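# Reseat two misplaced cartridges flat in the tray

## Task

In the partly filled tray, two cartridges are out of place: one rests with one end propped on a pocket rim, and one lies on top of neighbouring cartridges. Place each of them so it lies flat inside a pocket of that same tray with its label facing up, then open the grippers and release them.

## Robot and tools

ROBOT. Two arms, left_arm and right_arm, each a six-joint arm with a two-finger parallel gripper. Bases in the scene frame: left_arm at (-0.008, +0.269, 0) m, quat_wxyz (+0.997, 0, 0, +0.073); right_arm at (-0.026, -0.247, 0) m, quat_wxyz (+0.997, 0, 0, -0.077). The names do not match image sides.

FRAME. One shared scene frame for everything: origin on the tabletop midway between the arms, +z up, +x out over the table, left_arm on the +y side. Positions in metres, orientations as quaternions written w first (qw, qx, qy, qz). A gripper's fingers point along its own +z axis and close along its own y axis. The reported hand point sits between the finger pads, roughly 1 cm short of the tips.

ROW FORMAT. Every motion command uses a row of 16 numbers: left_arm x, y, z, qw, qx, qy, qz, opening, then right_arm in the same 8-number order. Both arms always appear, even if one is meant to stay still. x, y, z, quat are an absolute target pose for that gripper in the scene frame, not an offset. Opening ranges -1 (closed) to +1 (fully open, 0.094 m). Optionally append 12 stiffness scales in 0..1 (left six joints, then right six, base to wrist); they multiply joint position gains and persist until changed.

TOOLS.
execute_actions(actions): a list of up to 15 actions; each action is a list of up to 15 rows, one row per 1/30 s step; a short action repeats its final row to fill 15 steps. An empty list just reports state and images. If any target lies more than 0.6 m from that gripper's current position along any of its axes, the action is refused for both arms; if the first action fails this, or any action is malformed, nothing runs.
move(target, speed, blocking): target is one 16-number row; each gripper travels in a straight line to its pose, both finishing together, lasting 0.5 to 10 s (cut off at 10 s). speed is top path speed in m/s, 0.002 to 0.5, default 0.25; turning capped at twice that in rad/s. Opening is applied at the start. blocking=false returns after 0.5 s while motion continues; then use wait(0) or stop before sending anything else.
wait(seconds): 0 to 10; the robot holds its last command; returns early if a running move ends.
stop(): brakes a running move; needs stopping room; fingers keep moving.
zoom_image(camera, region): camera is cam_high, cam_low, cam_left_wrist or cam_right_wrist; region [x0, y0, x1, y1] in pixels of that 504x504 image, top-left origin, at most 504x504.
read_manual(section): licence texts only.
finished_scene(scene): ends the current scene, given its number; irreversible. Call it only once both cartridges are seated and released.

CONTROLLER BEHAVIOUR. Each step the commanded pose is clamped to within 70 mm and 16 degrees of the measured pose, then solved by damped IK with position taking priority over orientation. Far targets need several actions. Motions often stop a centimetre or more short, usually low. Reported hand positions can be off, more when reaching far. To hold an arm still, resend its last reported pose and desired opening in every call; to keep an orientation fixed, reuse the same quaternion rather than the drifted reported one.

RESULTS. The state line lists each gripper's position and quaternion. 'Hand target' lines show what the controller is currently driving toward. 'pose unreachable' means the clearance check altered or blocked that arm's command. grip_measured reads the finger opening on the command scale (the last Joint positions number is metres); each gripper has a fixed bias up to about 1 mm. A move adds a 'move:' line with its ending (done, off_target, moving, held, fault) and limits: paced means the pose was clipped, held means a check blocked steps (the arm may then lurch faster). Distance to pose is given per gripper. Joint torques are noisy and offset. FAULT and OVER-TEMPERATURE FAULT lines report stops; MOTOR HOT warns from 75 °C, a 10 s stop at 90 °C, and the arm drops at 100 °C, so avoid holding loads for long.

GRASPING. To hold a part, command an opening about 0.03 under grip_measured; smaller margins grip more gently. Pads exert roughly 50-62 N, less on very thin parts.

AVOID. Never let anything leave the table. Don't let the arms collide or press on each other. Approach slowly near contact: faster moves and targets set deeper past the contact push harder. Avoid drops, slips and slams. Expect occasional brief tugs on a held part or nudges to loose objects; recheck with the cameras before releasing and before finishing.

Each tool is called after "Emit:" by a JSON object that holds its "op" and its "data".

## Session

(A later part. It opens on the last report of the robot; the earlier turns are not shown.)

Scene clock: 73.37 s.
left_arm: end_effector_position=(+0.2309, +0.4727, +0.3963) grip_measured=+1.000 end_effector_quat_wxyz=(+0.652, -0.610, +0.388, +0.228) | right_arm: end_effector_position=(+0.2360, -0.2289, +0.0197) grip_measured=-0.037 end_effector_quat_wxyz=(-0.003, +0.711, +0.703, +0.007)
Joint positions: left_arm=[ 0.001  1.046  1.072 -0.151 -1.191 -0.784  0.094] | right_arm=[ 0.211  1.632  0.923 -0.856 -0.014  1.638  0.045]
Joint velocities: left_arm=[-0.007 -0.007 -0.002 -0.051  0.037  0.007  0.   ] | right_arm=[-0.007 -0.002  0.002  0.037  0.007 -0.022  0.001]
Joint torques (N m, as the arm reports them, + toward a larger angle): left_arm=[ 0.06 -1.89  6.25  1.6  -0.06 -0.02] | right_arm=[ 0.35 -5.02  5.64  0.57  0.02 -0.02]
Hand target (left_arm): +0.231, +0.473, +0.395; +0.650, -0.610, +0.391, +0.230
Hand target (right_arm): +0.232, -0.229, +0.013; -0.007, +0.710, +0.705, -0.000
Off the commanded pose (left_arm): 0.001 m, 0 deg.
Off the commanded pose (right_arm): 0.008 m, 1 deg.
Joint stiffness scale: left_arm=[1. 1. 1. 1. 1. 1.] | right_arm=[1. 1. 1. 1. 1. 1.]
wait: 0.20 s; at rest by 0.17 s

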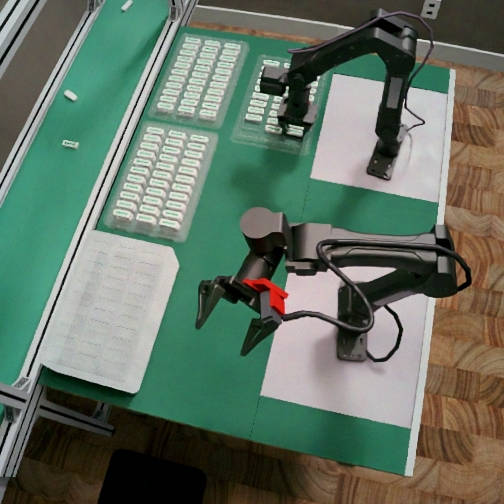

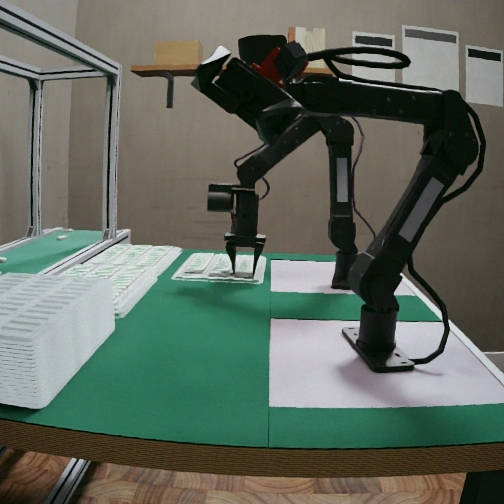

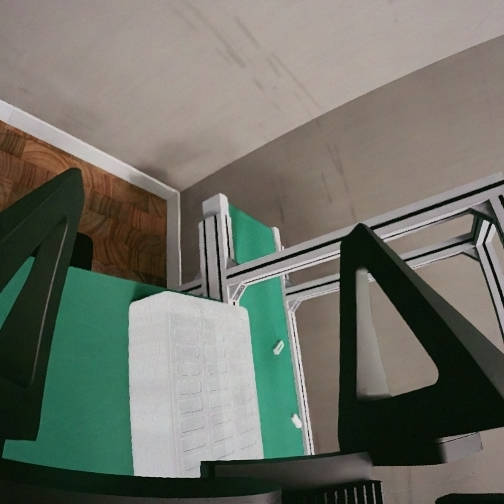

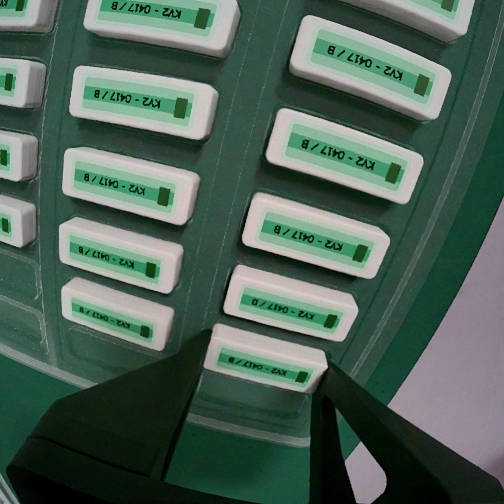

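Emit:
{"op": "execute_actions", "data": {"actions": [[[0.2307,0.4727,0.3953,0.650,-0.610,0.391,0.230,1,0.2324,-0.2287,0.0145,-0.0072,0.7098,0.7044,0.0001,-0.068],[0.2307,0.4727,0.3953,0.650,-0.610,0.391,0.230,1,0.2326,-0.2289,0.0166,-0.0068,0.7100,0.7042,0.0003,-0.068],[0.2307,0.4727,0.3953,0.650,-0.610,0.391,0.230,1,0.2328,-0.2290,0.0187,-0.0060,0.7103,0.7039,0.0009,-0.068],[0.2307,0.4727,0.3953,0.650,-0.610,0.391,0.230,1,0.2321,-0.2290,0.0187,-0.0070,0.7103,0.7039,-0.0001,-0.068],[0.2307,0.4727,0.3953,0.650,-0.610,0.391,0.230,1,0.2314,-0.2291,0.0187,-0.0079,0.7103,0.7039,-0.0010,-0.068],[0.2307,0.4727,0.3953,0.650,-0.610,0.391,0.230,1,0.2308,-0.2291,0.0187,-0.0089,0.7103,0.7039,-0.0020,-0.068],[0.2307,0.4727,0.3953,0.650,-0.610,0.391,0.230,1,0.2301,-0.2292,0.0187,-0.0098,0.7103,0.7039,-0.0029,-0.068],[0.2307,0.4727,0.3953,0.650,-0.610,0.391,0.230,1,0.2298,-0.2292,0.0187,-0.0103,0.7103,0.7039,-0.0034,-0.068]]]}}

Emit:
{"op": "zoom_image", "data": {"camera": "cam_right_wrist", "region": [185, 290, 355, 400]}}

Scene clock: 75.13 s.
left_arm: end_effector_position=(+0.2309, +0.4727, +0.3963) grip_measured=+1.000 end_effector_quat_wxyz=(+0.652, -0.610, +0.388, +0.228) | right_arm: end_effector_position=(+0.2359, -0.2289, +0.0197) grip_measured=-0.037 end_effector_quat_wxyz=(-0.003, +0.711, +0.703, +0.006)
Joint positions: left_arm=[ 0.001  1.046  1.072 -0.151 -1.191 -0.784  0.094] | right_arm=[ 0.211  1.632  0.923 -0.856 -0.014  1.638  0.045]
Joint velocities: left_arm=[ 0.012 -0.007 -0.007  0.007  0.051 -0.037  0.   ] | right_arm=[ 0.002  0.002 -0.017 -0.051 -0.051  0.037  0.   ]
Joint torques (N m, as the arm reports them, + toward a larger angle): left_arm=[ 0.07 -1.89  6.25  1.59 -0.06 -0.02] | right_arm=[ 0.36 -6.19  6.72  0.21 -0.03  0.  ]
Hand target (left_arm): +0.231, +0.473, +0.395; +0.650, -0.610, +0.391, +0.230
Hand target (right_arm): +0.230, -0.229, +0.019; -0.010, +0.710, +0.704, -0.003
Off the commanded pose (left_arm): 0.001 m, 0 deg.
Off the commanded pose (right_arm): 0.006 m, 1 deg.
Joint stiffness scale: left_arm=[1. 1. 1. 1. 1. 1.] | right_arm=[1. 1. 1. 1. 1. 1.]

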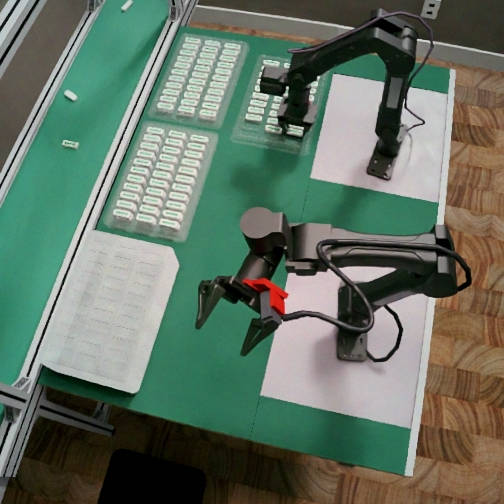

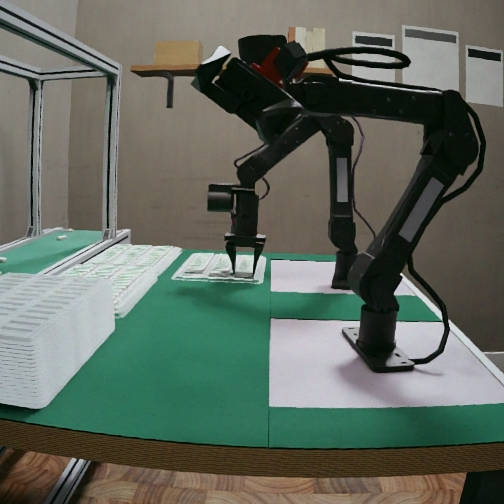

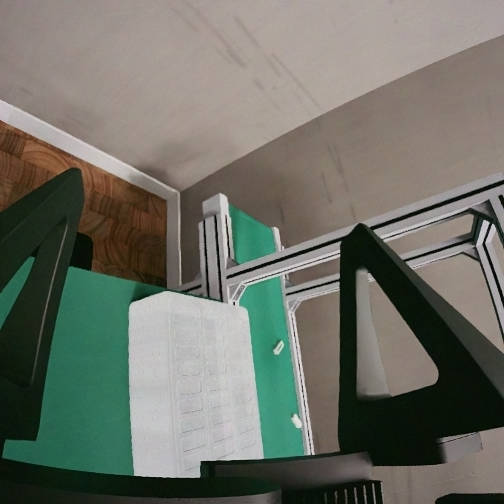

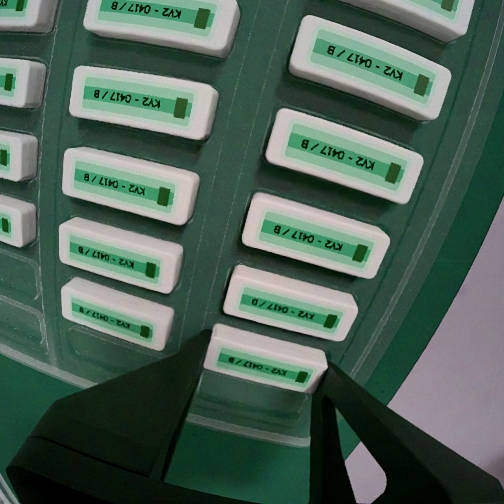

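Region (185, 290, 355, 400) of cam_right_wrist's 504x504 image, scaled by 2.965, with more detail than that image has; it fills the top 326 rows of this view, and the rest is white.

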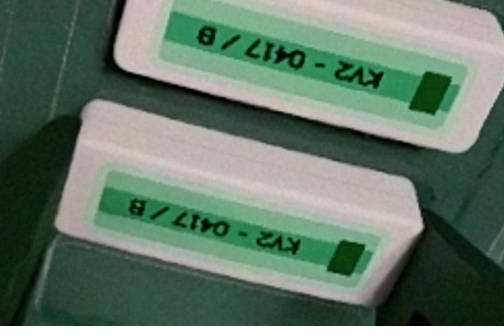

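Emit:
{"op": "execute_actions", "data": {"actions": [[[0.2307,0.4727,0.3953,0.650,-0.610,0.391,0.230,1,0.2304,-0.2292,0.0196,-0.0091,0.7104,0.7038,-0.0018,-0.068],[0.2307,0.4727,0.3953,0.650,-0.610,0.391,0.230,1,0.2310,-0.2291,0.0205,-0.0079,0.7104,0.7038,-0.0001,-0.068],[0.2307,0.4727,0.3953,0.650,-0.610,0.391,0.230,1,0.2316,-0.2291,0.0214,-0.0067,0.7105,0.7037,0.0015,-0.068],[0.2307,0.4727,0.3953,0.650,-0.610,0.391,0.230,1,0.2321,-0.2290,0.0223,-0.0054,0.7106,0.7036,0.0032,-0.068],[0.2307,0.4727,0.3953,0.650,-0.610,0.391,0.230,1,0.2327,-0.2290,0.0232,-0.0042,0.7106,0.7036,0.0048,-0.068],[0.2307,0.4727,0.3953,0.650,-0.610,0.391,0.230,1,0.2333,-0.2289,0.0241,-0.0030,0.7107,0.7035,0.0065,-0.068]]]}}

Scene clock: 76.73 s.
left_arm: end_effector_position=(+0.2309, +0.4727, +0.3963) grip_measured=+1.000 end_effector_quat_wxyz=(+0.652, -0.610, +0.388, +0.228) | right_arm: end_effector_position=(+0.2358, -0.2288, +0.0197) grip_measured=-0.037 end_effector_quat_wxyz=(-0.004, +0.711, +0.703, +0.006)
Joint positions: left_arm=[ 0.001  1.046  1.072 -0.151 -1.191 -0.784  0.094] | right_arm=[ 0.211  1.632  0.923 -0.857 -0.014  1.638  0.045]
Joint velocities: left_arm=[-0.012  0.007 -0.002 -0.007  0.051  0.022  0.   ] | right_arm=[-0.002 -0.007 -0.002  0.022  0.051 -0.051 -0.   ]
Joint torques (N m, as the arm reports them, + toward a larger angle): left_arm=[ 0.05 -1.88  6.25  1.6  -0.06 -0.02] | right_arm=[ 0.17 -7.68  7.01  0.26 -0.02 -0.03]
Hand target (left_arm): +0.231, +0.473, +0.395; +0.650, -0.610, +0.391, +0.230
Hand target (right_arm): +0.233, -0.229, +0.024; -0.003, +0.711, +0.703, +0.006
Off the commanded pose (left_arm): 0.001 m, 0 deg.
Off the commanded pose (right_arm): 0.005 m, 0 deg.
Joint stiffness scale: left_arm=[1. 1. 1. 1. 1. 1.] | right_arm=[1. 1. 1. 1. 1. 1.]

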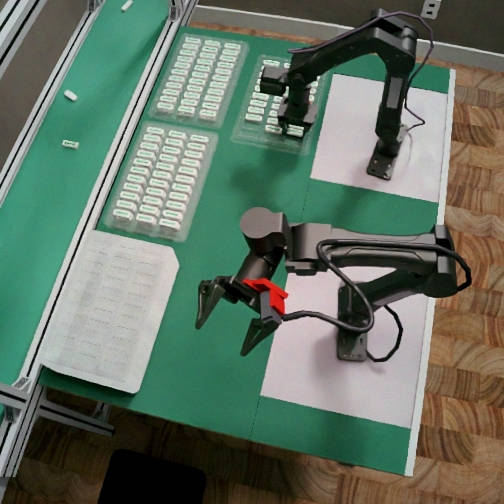

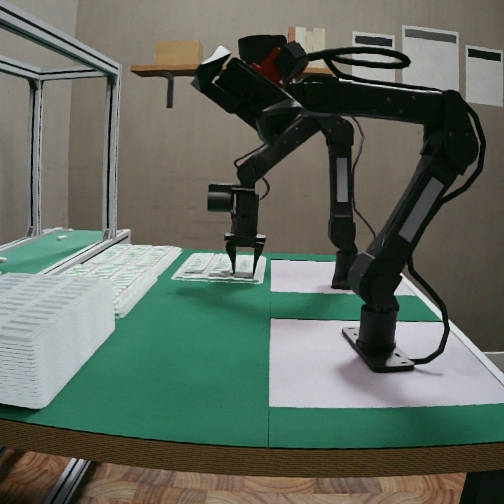

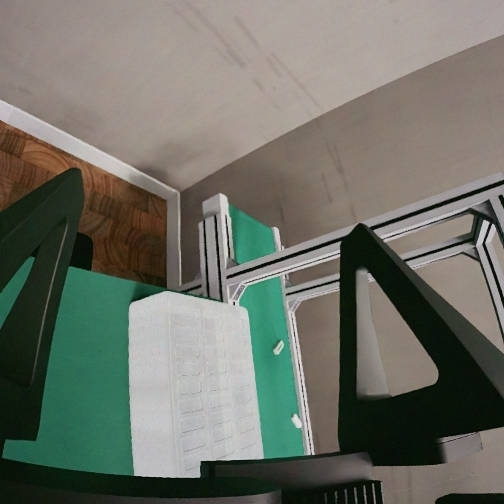

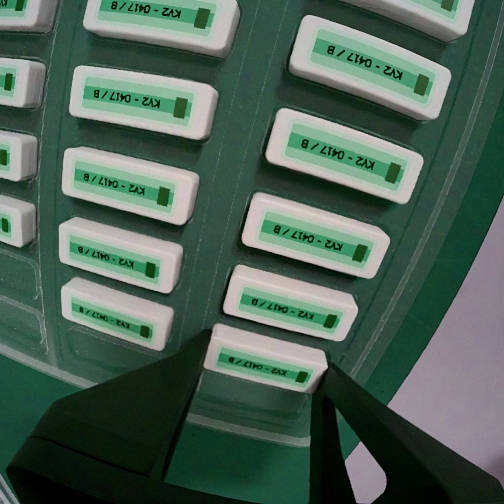

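Emit:
{"op": "execute_actions", "data": {"actions": [[[0.2307,0.4727,0.3953,0.650,-0.610,0.391,0.230,1,0.2327,-0.2289,0.0241,-0.0039,0.7107,0.7035,0.0056,-0.068],[0.2307,0.4727,0.3953,0.650,-0.610,0.391,0.230,1,0.2320,-0.2290,0.0241,-0.0048,0.7107,0.7035,0.0047,-0.068],[0.2307,0.4727,0.3953,0.650,-0.610,0.391,0.230,1,0.2314,-0.2290,0.0241,-0.0056,0.7107,0.7035,0.0038,-0.068],[0.2307,0.4727,0.3953,0.650,-0.610,0.391,0.230,1,0.2308,-0.2290,0.0241,-0.0065,0.7107,0.7035,0.0029,-0.068]]]}}

Scene clock: 77.80 s.
left_arm: end_effector_position=(+0.2309, +0.4727, +0.3963) grip_measured=+1.000 end_effector_quat_wxyz=(+0.652, -0.610, +0.388, +0.228) | right_arm: end_effector_position=(+0.2348, -0.2288, +0.0197) grip_measured=-0.037 end_effector_quat_wxyz=(-0.005, +0.711, +0.703, +0.005)
Joint positions: left_arm=[ 0.001  1.046  1.072 -0.151 -1.191 -0.784  0.094] | right_arm=[ 0.211  1.632  0.923 -0.861 -0.014  1.638  0.045]
Joint velocities: left_arm=[-0.002 -0.007  0.002  0.007 -0.007 -0.095  0.   ] | right_arm=[-0.017 -0.007  0.002 -0.037 -0.022 -0.066  0.   ]
Joint torques (N m, as the arm reports them, + toward a larger angle): left_arm=[ 0.06 -1.87  6.24  1.6  -0.06 -0.02] | right_arm=[ 0.2  -7.85  6.94  0.26  0.    0.  ]
Hand target (left_arm): +0.231, +0.473, +0.395; +0.650, -0.610, +0.391, +0.230
Hand target (right_arm): +0.231, -0.229, +0.024; -0.006, +0.711, +0.704, +0.003
Off the commanded pose (left_arm): 0.001 m, 0 deg.
Off the commanded pose (right_arm): 0.006 m, 0 deg.
Joint stiffness scale: left_arm=[1. 1. 1. 1. 1. 1.] | right_arm=[1. 1. 1. 1. 1. 1.]

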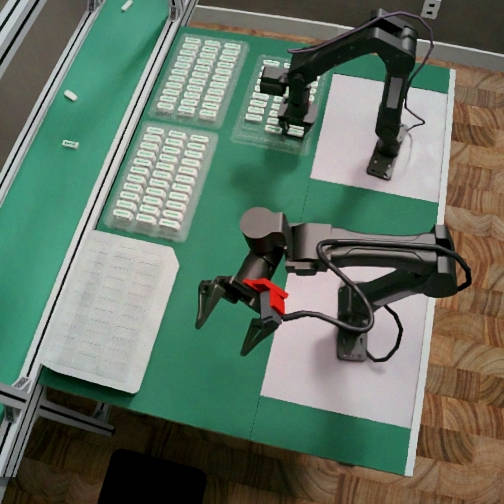

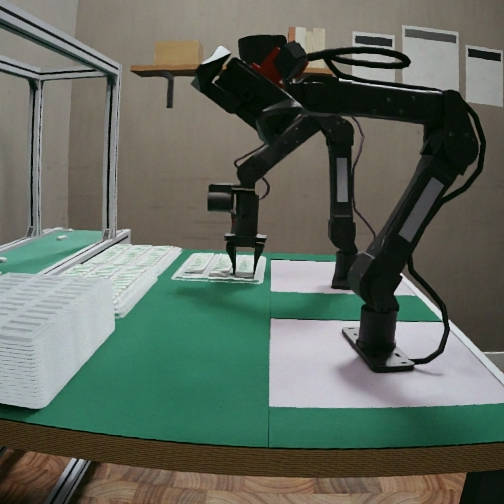

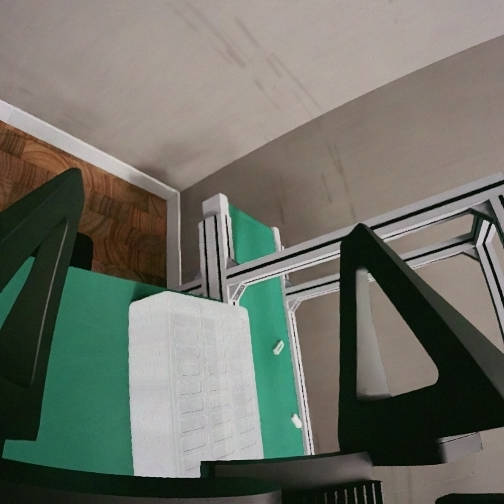

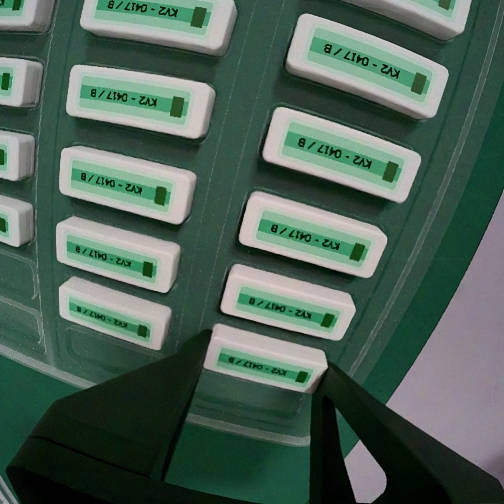

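Emit:
{"op": "execute_actions", "data": {"actions": [[[0.2307,0.4727,0.3953,0.650,-0.610,0.391,0.230,1,0.2327,-0.2289,0.0219,-0.0058,0.7107,0.7035,0.0036,-0.068],[0.2307,0.4727,0.3953,0.650,-0.610,0.391,0.230,1,0.2345,-0.2289,0.0197,-0.0050,0.7107,0.7035,0.0043,-0.068],[0.2307,0.4727,0.3953,0.650,-0.610,0.391,0.230,1,0.2342,-0.2289,0.0189,-0.0061,0.7107,0.7035,0.0031,-0.068],[0.2307,0.4727,0.3953,0.650,-0.610,0.391,0.230,1,0.2338,-0.2289,0.0181,-0.0072,0.7107,0.7035,0.0019,-0.068],[0.2307,0.4727,0.3953,0.650,-0.610,0.391,0.230,1,0.2335,-0.2289,0.0173,-0.0083,0.7107,0.7035,0.0007,-0.068],[0.2307,0.4727,0.3953,0.650,-0.610,0.391,0.230,1,0.2332,-0.2290,0.0166,-0.0095,0.7107,0.7035,-0.0005,-0.068],[0.2307,0.4727,0.3953,0.650,-0.610,0.391,0.230,1,0.2329,-0.2290,0.0158,-0.0106,0.7107,0.7035,-0.0017,-0.068],[0.2307,0.4727,0.3953,0.650,-0.610,0.391,0.230,1,0.2325,-0.2290,0.0150,-0.0117,0.7107,0.7035,-0.0029,-0.068],[0.2307,0.4727,0.3953,0.650,-0.610,0.391,0.230,1,0.2322,-0.2290,0.0142,-0.0128,0.7107,0.7035,-0.0041,-0.068]]]}}

Emit:
{"op": "zoom_image", "data": {"camera": "cam_right_wrist", "region": [185, 290, 355, 400]}}

Scene clock: 79.33 s.
left_arm: end_effector_position=(+0.2309, +0.4727, +0.3963) grip_measured=+1.000 end_effector_quat_wxyz=(+0.652, -0.610, +0.388, +0.228) | right_arm: end_effector_position=(+0.2336, -0.2285, +0.0169) grip_measured=-0.037 end_effector_quat_wxyz=(-0.010, +0.711, +0.703, +0.001)
Joint positions: left_arm=[ 0.001  1.046  1.072 -0.151 -1.191 -0.784  0.094] | right_arm=[ 0.211  1.644  0.923 -0.861 -0.016  1.638  0.045]
Joint velocities: left_arm=[-0.022  0.012 -0.007 -0.007  0.022 -0.066  0.   ] | right_arm=[ 0.012  0.007  0.002 -0.022 -0.11  -0.081  0.   ]
Joint torques (N m, as the arm reports them, + toward a larger angle): left_arm=[ 0.05 -1.87  6.25  1.6  -0.06 -0.02] | right_arm=[ 0.04 -5.52  6.85  0.4  -0.04 -0.03]
Hand target (left_arm): +0.231, +0.473, +0.395; +0.650, -0.610, +0.391, +0.230
Hand target (right_arm): +0.232, -0.229, +0.014; -0.013, +0.711, +0.704, -0.004
Off the commanded pose (left_arm): 0.001 m, 0 deg.
Off the commanded pose (right_arm): 0.003 m, 1 deg.
Joint stiffness scale: left_arm=[1. 1. 1. 1. 1. 1.] | right_arm=[1. 1. 1. 1. 1. 1.]

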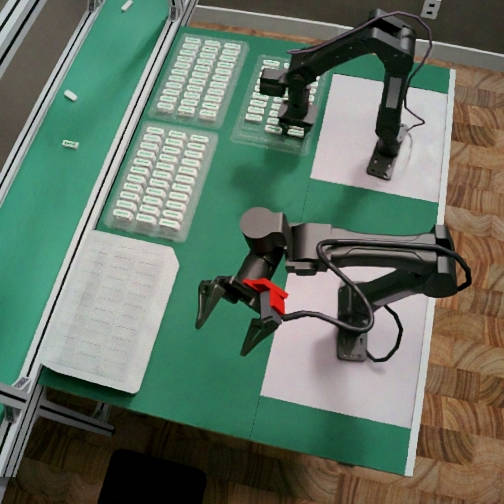

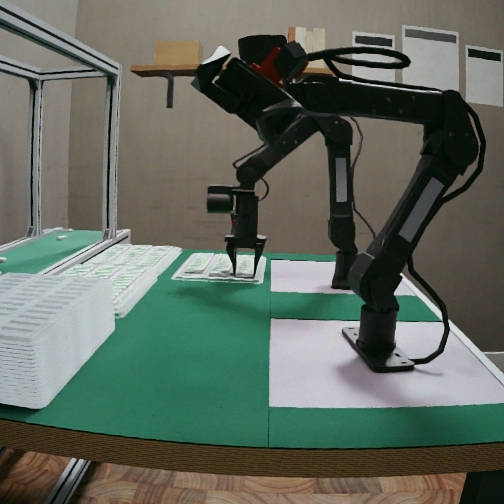

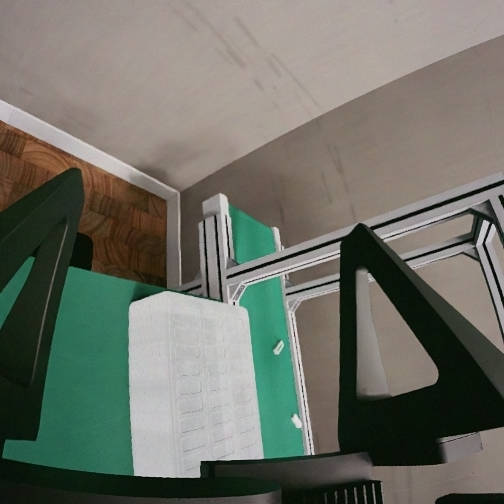

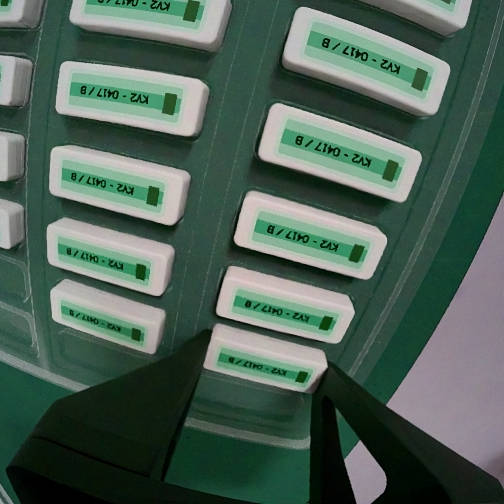

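Region (185, 290, 355, 400) of cam_right_wrist's 504x504 image, scaled by 2.965, with more detail than that image has; it fills the top 326 rows of this view, and the rest is white.

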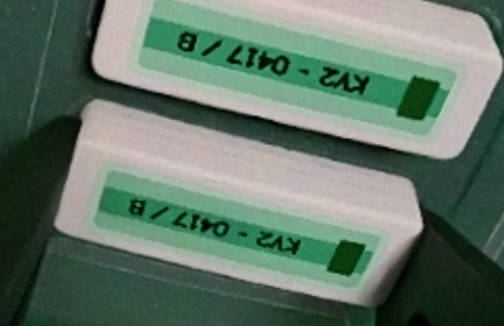

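Seated depth reached (z=0.0169). Release slowly.

Emit:
{"op": "execute_actions", "data": {"actions": [[[0.2307,0.4727,0.3953,0.650,-0.610,0.391,0.230,1,0.2336,-0.2285,0.0169,-0.010,0.711,0.703,0.001,-0.055],[0.2307,0.4727,0.3953,0.650,-0.610,0.391,0.230,1,0.2336,-0.2285,0.0169,-0.010,0.711,0.703,0.001,-0.042],[0.2307,0.4727,0.3953,0.650,-0.610,0.391,0.230,1,0.2336,-0.2285,0.0169,-0.010,0.711,0.703,0.001,-0.03],[0.2307,0.4727,0.3953,0.650,-0.610,0.391,0.230,1,0.2336,-0.2285,0.0169,-0.010,0.711,0.703,0.001,-0.02],[0.2307,0.4727,0.3953,0.650,-0.610,0.391,0.230,1,0.2336,-0.2285,0.0169,-0.010,0.711,0.703,0.001,-0.01],[0.2307,0.4727,0.3953,0.650,-0.610,0.391,0.230,1,0.2336,-0.2285,0.0169,-0.010,0.711,0.703,0.001,0.005],[0.2307,0.4727,0.3953,0.650,-0.610,0.391,0.230,1,0.2336,-0.2285,0.0169,-0.010,0.711,0.703,0.001,0.025],[0.2307,0.4727,0.3953,0.650,-0.610,0.391,0.230,1,0.2336,-0.2285,0.0169,-0.010,0.711,0.703,0.001,0.045],[0.2307,0.4727,0.3953,0.650,-0.610,0.391,0.230,1,0.2336,-0.2285,0.0169,-0.010,0.711,0.703,0.001,0.065],[0.2307,0.4727,0.3953,0.650,-0.610,0.391,0.230,1,0.2336,-0.2285,0.0169,-0.010,0.711,0.703,0.001,0.085],[0.2307,0.4727,0.3953,0.650,-0.610,0.391,0.230,1,0.2336,-0.2285,0.0172,-0.010,0.711,0.703,0.001,0.105],[0.2307,0.4727,0.3953,0.650,-0.610,0.391,0.230,1,0.2336,-0.2285,0.0177,-0.010,0.711,0.703,0.001,0.125],[0.2307,0.4727,0.3953,0.650,-0.610,0.391,0.230,1,0.2336,-0.2285,0.0184,-0.010,0.711,0.703,0.001,0.145],[0.2307,0.4727,0.3953,0.650,-0.610,0.391,0.230,1,0.2336,-0.2285,0.0192,-0.010,0.711,0.703,0.001,0.165],[0.2307,0.4727,0.3953,0.650,-0.610,0.391,0.230,1,0.2336,-0.2285,0.0200,-0.010,0.711,0.703,0.001,0.19]]]}}

Emit:
{"op": "move", "data": {"target": [0.2307, 0.4727, 0.3953, 0.650, -0.610, 0.391, 0.230, 1, 0.2345, -0.2285, 0.060, -0.008, 0.711, 0.703, 0.003, 0.19], "speed": 0.1}}

Scene clock: 81.07 s.
left_arm: end_effector_position=(+0.2309, +0.4727, +0.3963) grip_measured=+1.000 end_effector_quat_wxyz=(+0.652, -0.610, +0.388, +0.228) | right_arm: end_effector_position=(+0.2332, -0.2285, +0.0170) grip_measured=+0.160 end_effector_quat_wxyz=(-0.010, +0.711, +0.704, +0.001)
Joint positions: left_arm=[ 0.001  1.046  1.072 -0.151 -1.191 -0.784  0.094] | right_arm=[ 0.211  1.644  0.923 -0.863 -0.017  1.637  0.055]
Joint velocities: left_arm=[-0.017 -0.022  0.002  0.037 -0.037  0.037  0.   ] | right_arm=[ 0.002  0.002  0.11  -0.447 -0.066  0.051  0.034]
Joint torques (N m, as the arm reports them, + toward a larger angle): left_arm=[ 0.06 -1.87  6.24  1.59 -0.06 -0.02] | right_arm=[-0.03 -6.93  7.29  1.04  0.02 -0.02]
Hand target (left_arm): +0.231, +0.473, +0.395; +0.650, -0.610, +0.391, +0.230
Hand target (right_arm): +0.234, -0.228, +0.020; -0.010, +0.711, +0.703, +0.001
Off the commanded pose (left_arm): 0.001 m, 0 deg.
Off the commanded pose (right_arm): 0.003 m, 0 deg.
Joint stiffness scale: left_arm=[1. 1. 1. 1. 1. 1.] | right_arm=[1. 1. 1. 1. 1. 1.]

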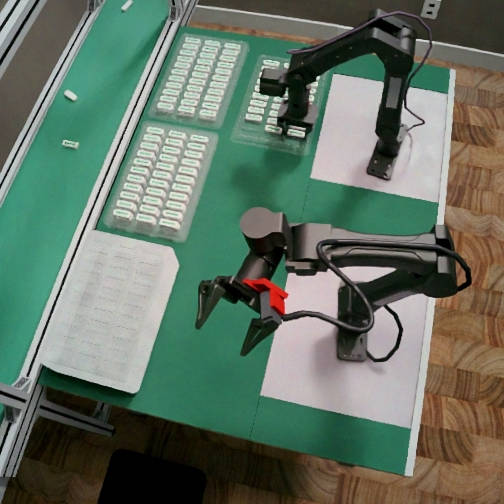

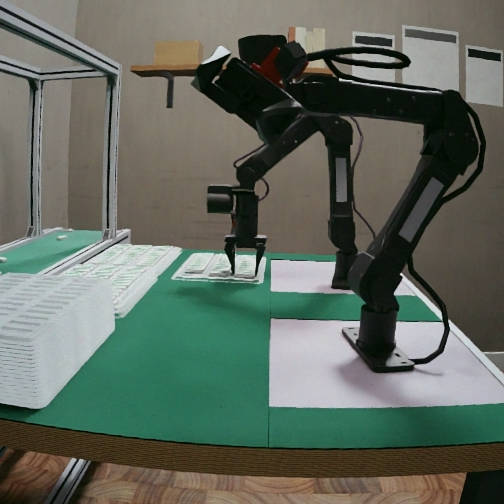

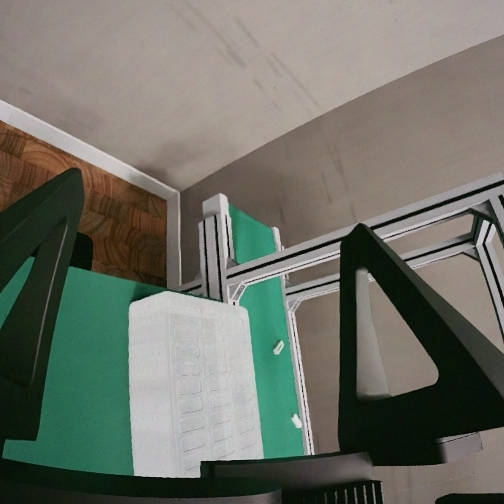

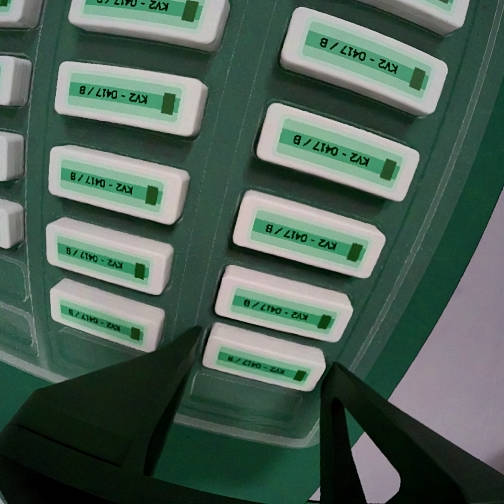

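Scene clock: 82.07 s.
left_arm: end_effector_position=(+0.2309, +0.4727, +0.3965) grip_measured=+1.000 end_effector_quat_wxyz=(+0.652, -0.610, +0.388, +0.228) | right_arm: end_effector_position=(+0.2335, -0.2284, +0.0529) grip_measured=+0.188 end_effector_quat_wxyz=(-0.011, +0.711, +0.703, +0.000)
Joint positions: left_arm=[ 0.001  1.046  1.072 -0.149 -1.191 -0.784  0.094] | right_arm=[ 0.211  1.589  1.02  -1.016 -0.017  1.638  0.056]
Joint velocities: left_arm=[-0.002 -0.002  0.002 -0.007 -0.022  0.022  0.   ] | right_arm=[ 0.002 -0.007 -0.022  0.051  0.037 -0.007  0.001]
Joint torques (N m, as the arm reports them, + toward a larger angle): left_arm=[ 0.05 -1.89  6.25  1.58 -0.06 -0.01] | right_arm=[ 0.14 -7.13  8.46  0.18  0.01  0.03]
Hand target (left_arm): +0.231, +0.473, +0.395; +0.650, -0.610, +0.391, +0.230
Hand target (right_arm): +0.235, -0.228, +0.060; -0.008, +0.711, +0.703, +0.003
Off the commanded pose (left_arm): 0.001 m, 1 deg.
Off the commanded pose (right_arm): 0.007 m, 0 deg.
Joint stiffness scale: left_arm=[1. 1. 1. 1. 1. 1.] | right_arm=[1. 1. 1. 1. 1. 1.]
move: done

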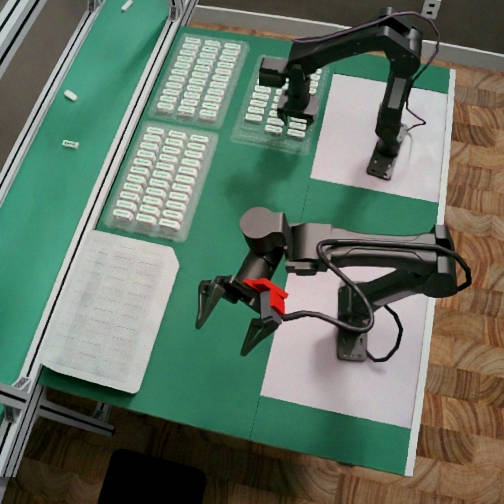

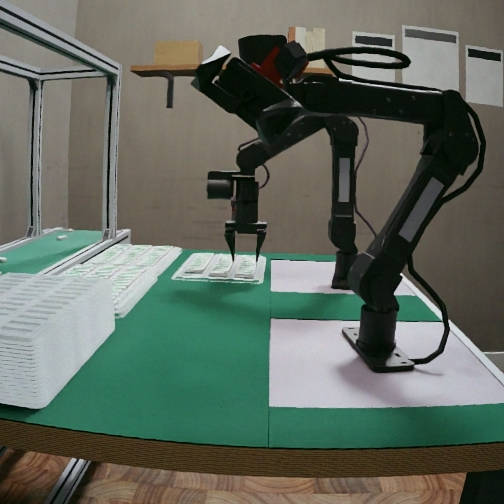

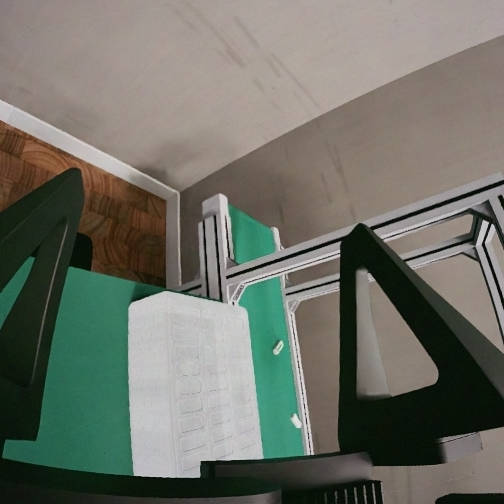

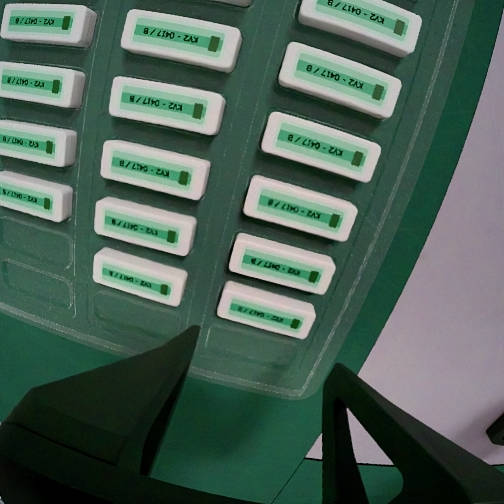

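Emit:
{"op": "zoom_image", "data": {"camera": "cam_right_wrist", "region": [70, 180, 370, 380]}}

Emit:
{"op": "zoom_image", "data": {"camera": "cam_low", "region": [175, 250, 270, 290]}}

Emit:
{"op": "zoom_image", "data": {"camera": "cam_high", "region": [230, 95, 330, 160]}}

Region (70, 180, 370, 380) of cam_right_wrist's 504x504 image, scaled by 1.680, with more detail than that image has.

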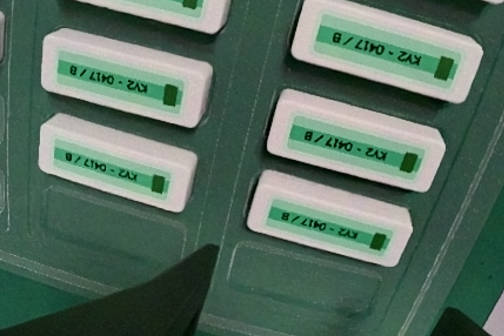

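Region (175, 250, 270, 290) of cam_low's 504x504 image, scaled by 5.305, with more detail than that image has; it fills the top 212 rows of this view, and the rest is white.

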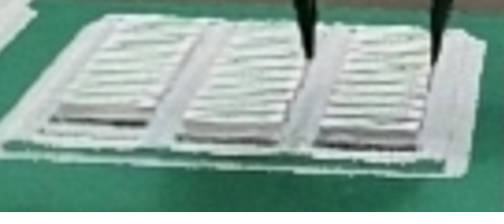

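Region (230, 95, 330, 160) of cam_high's 504x504 image, scaled by 5.040, with more detail than that image has; it fills the top 328 rows of this view, and the rest is white.

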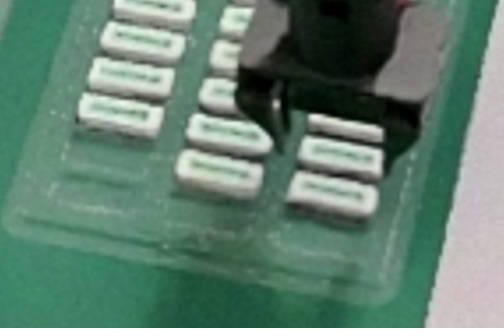

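Both cartridges look flat in their pockets with the labels up, and the gripper is released and clear.

Emit:
{"op": "finished_scene", "data": {"scene": 2}}

The scene is finished: the task was done.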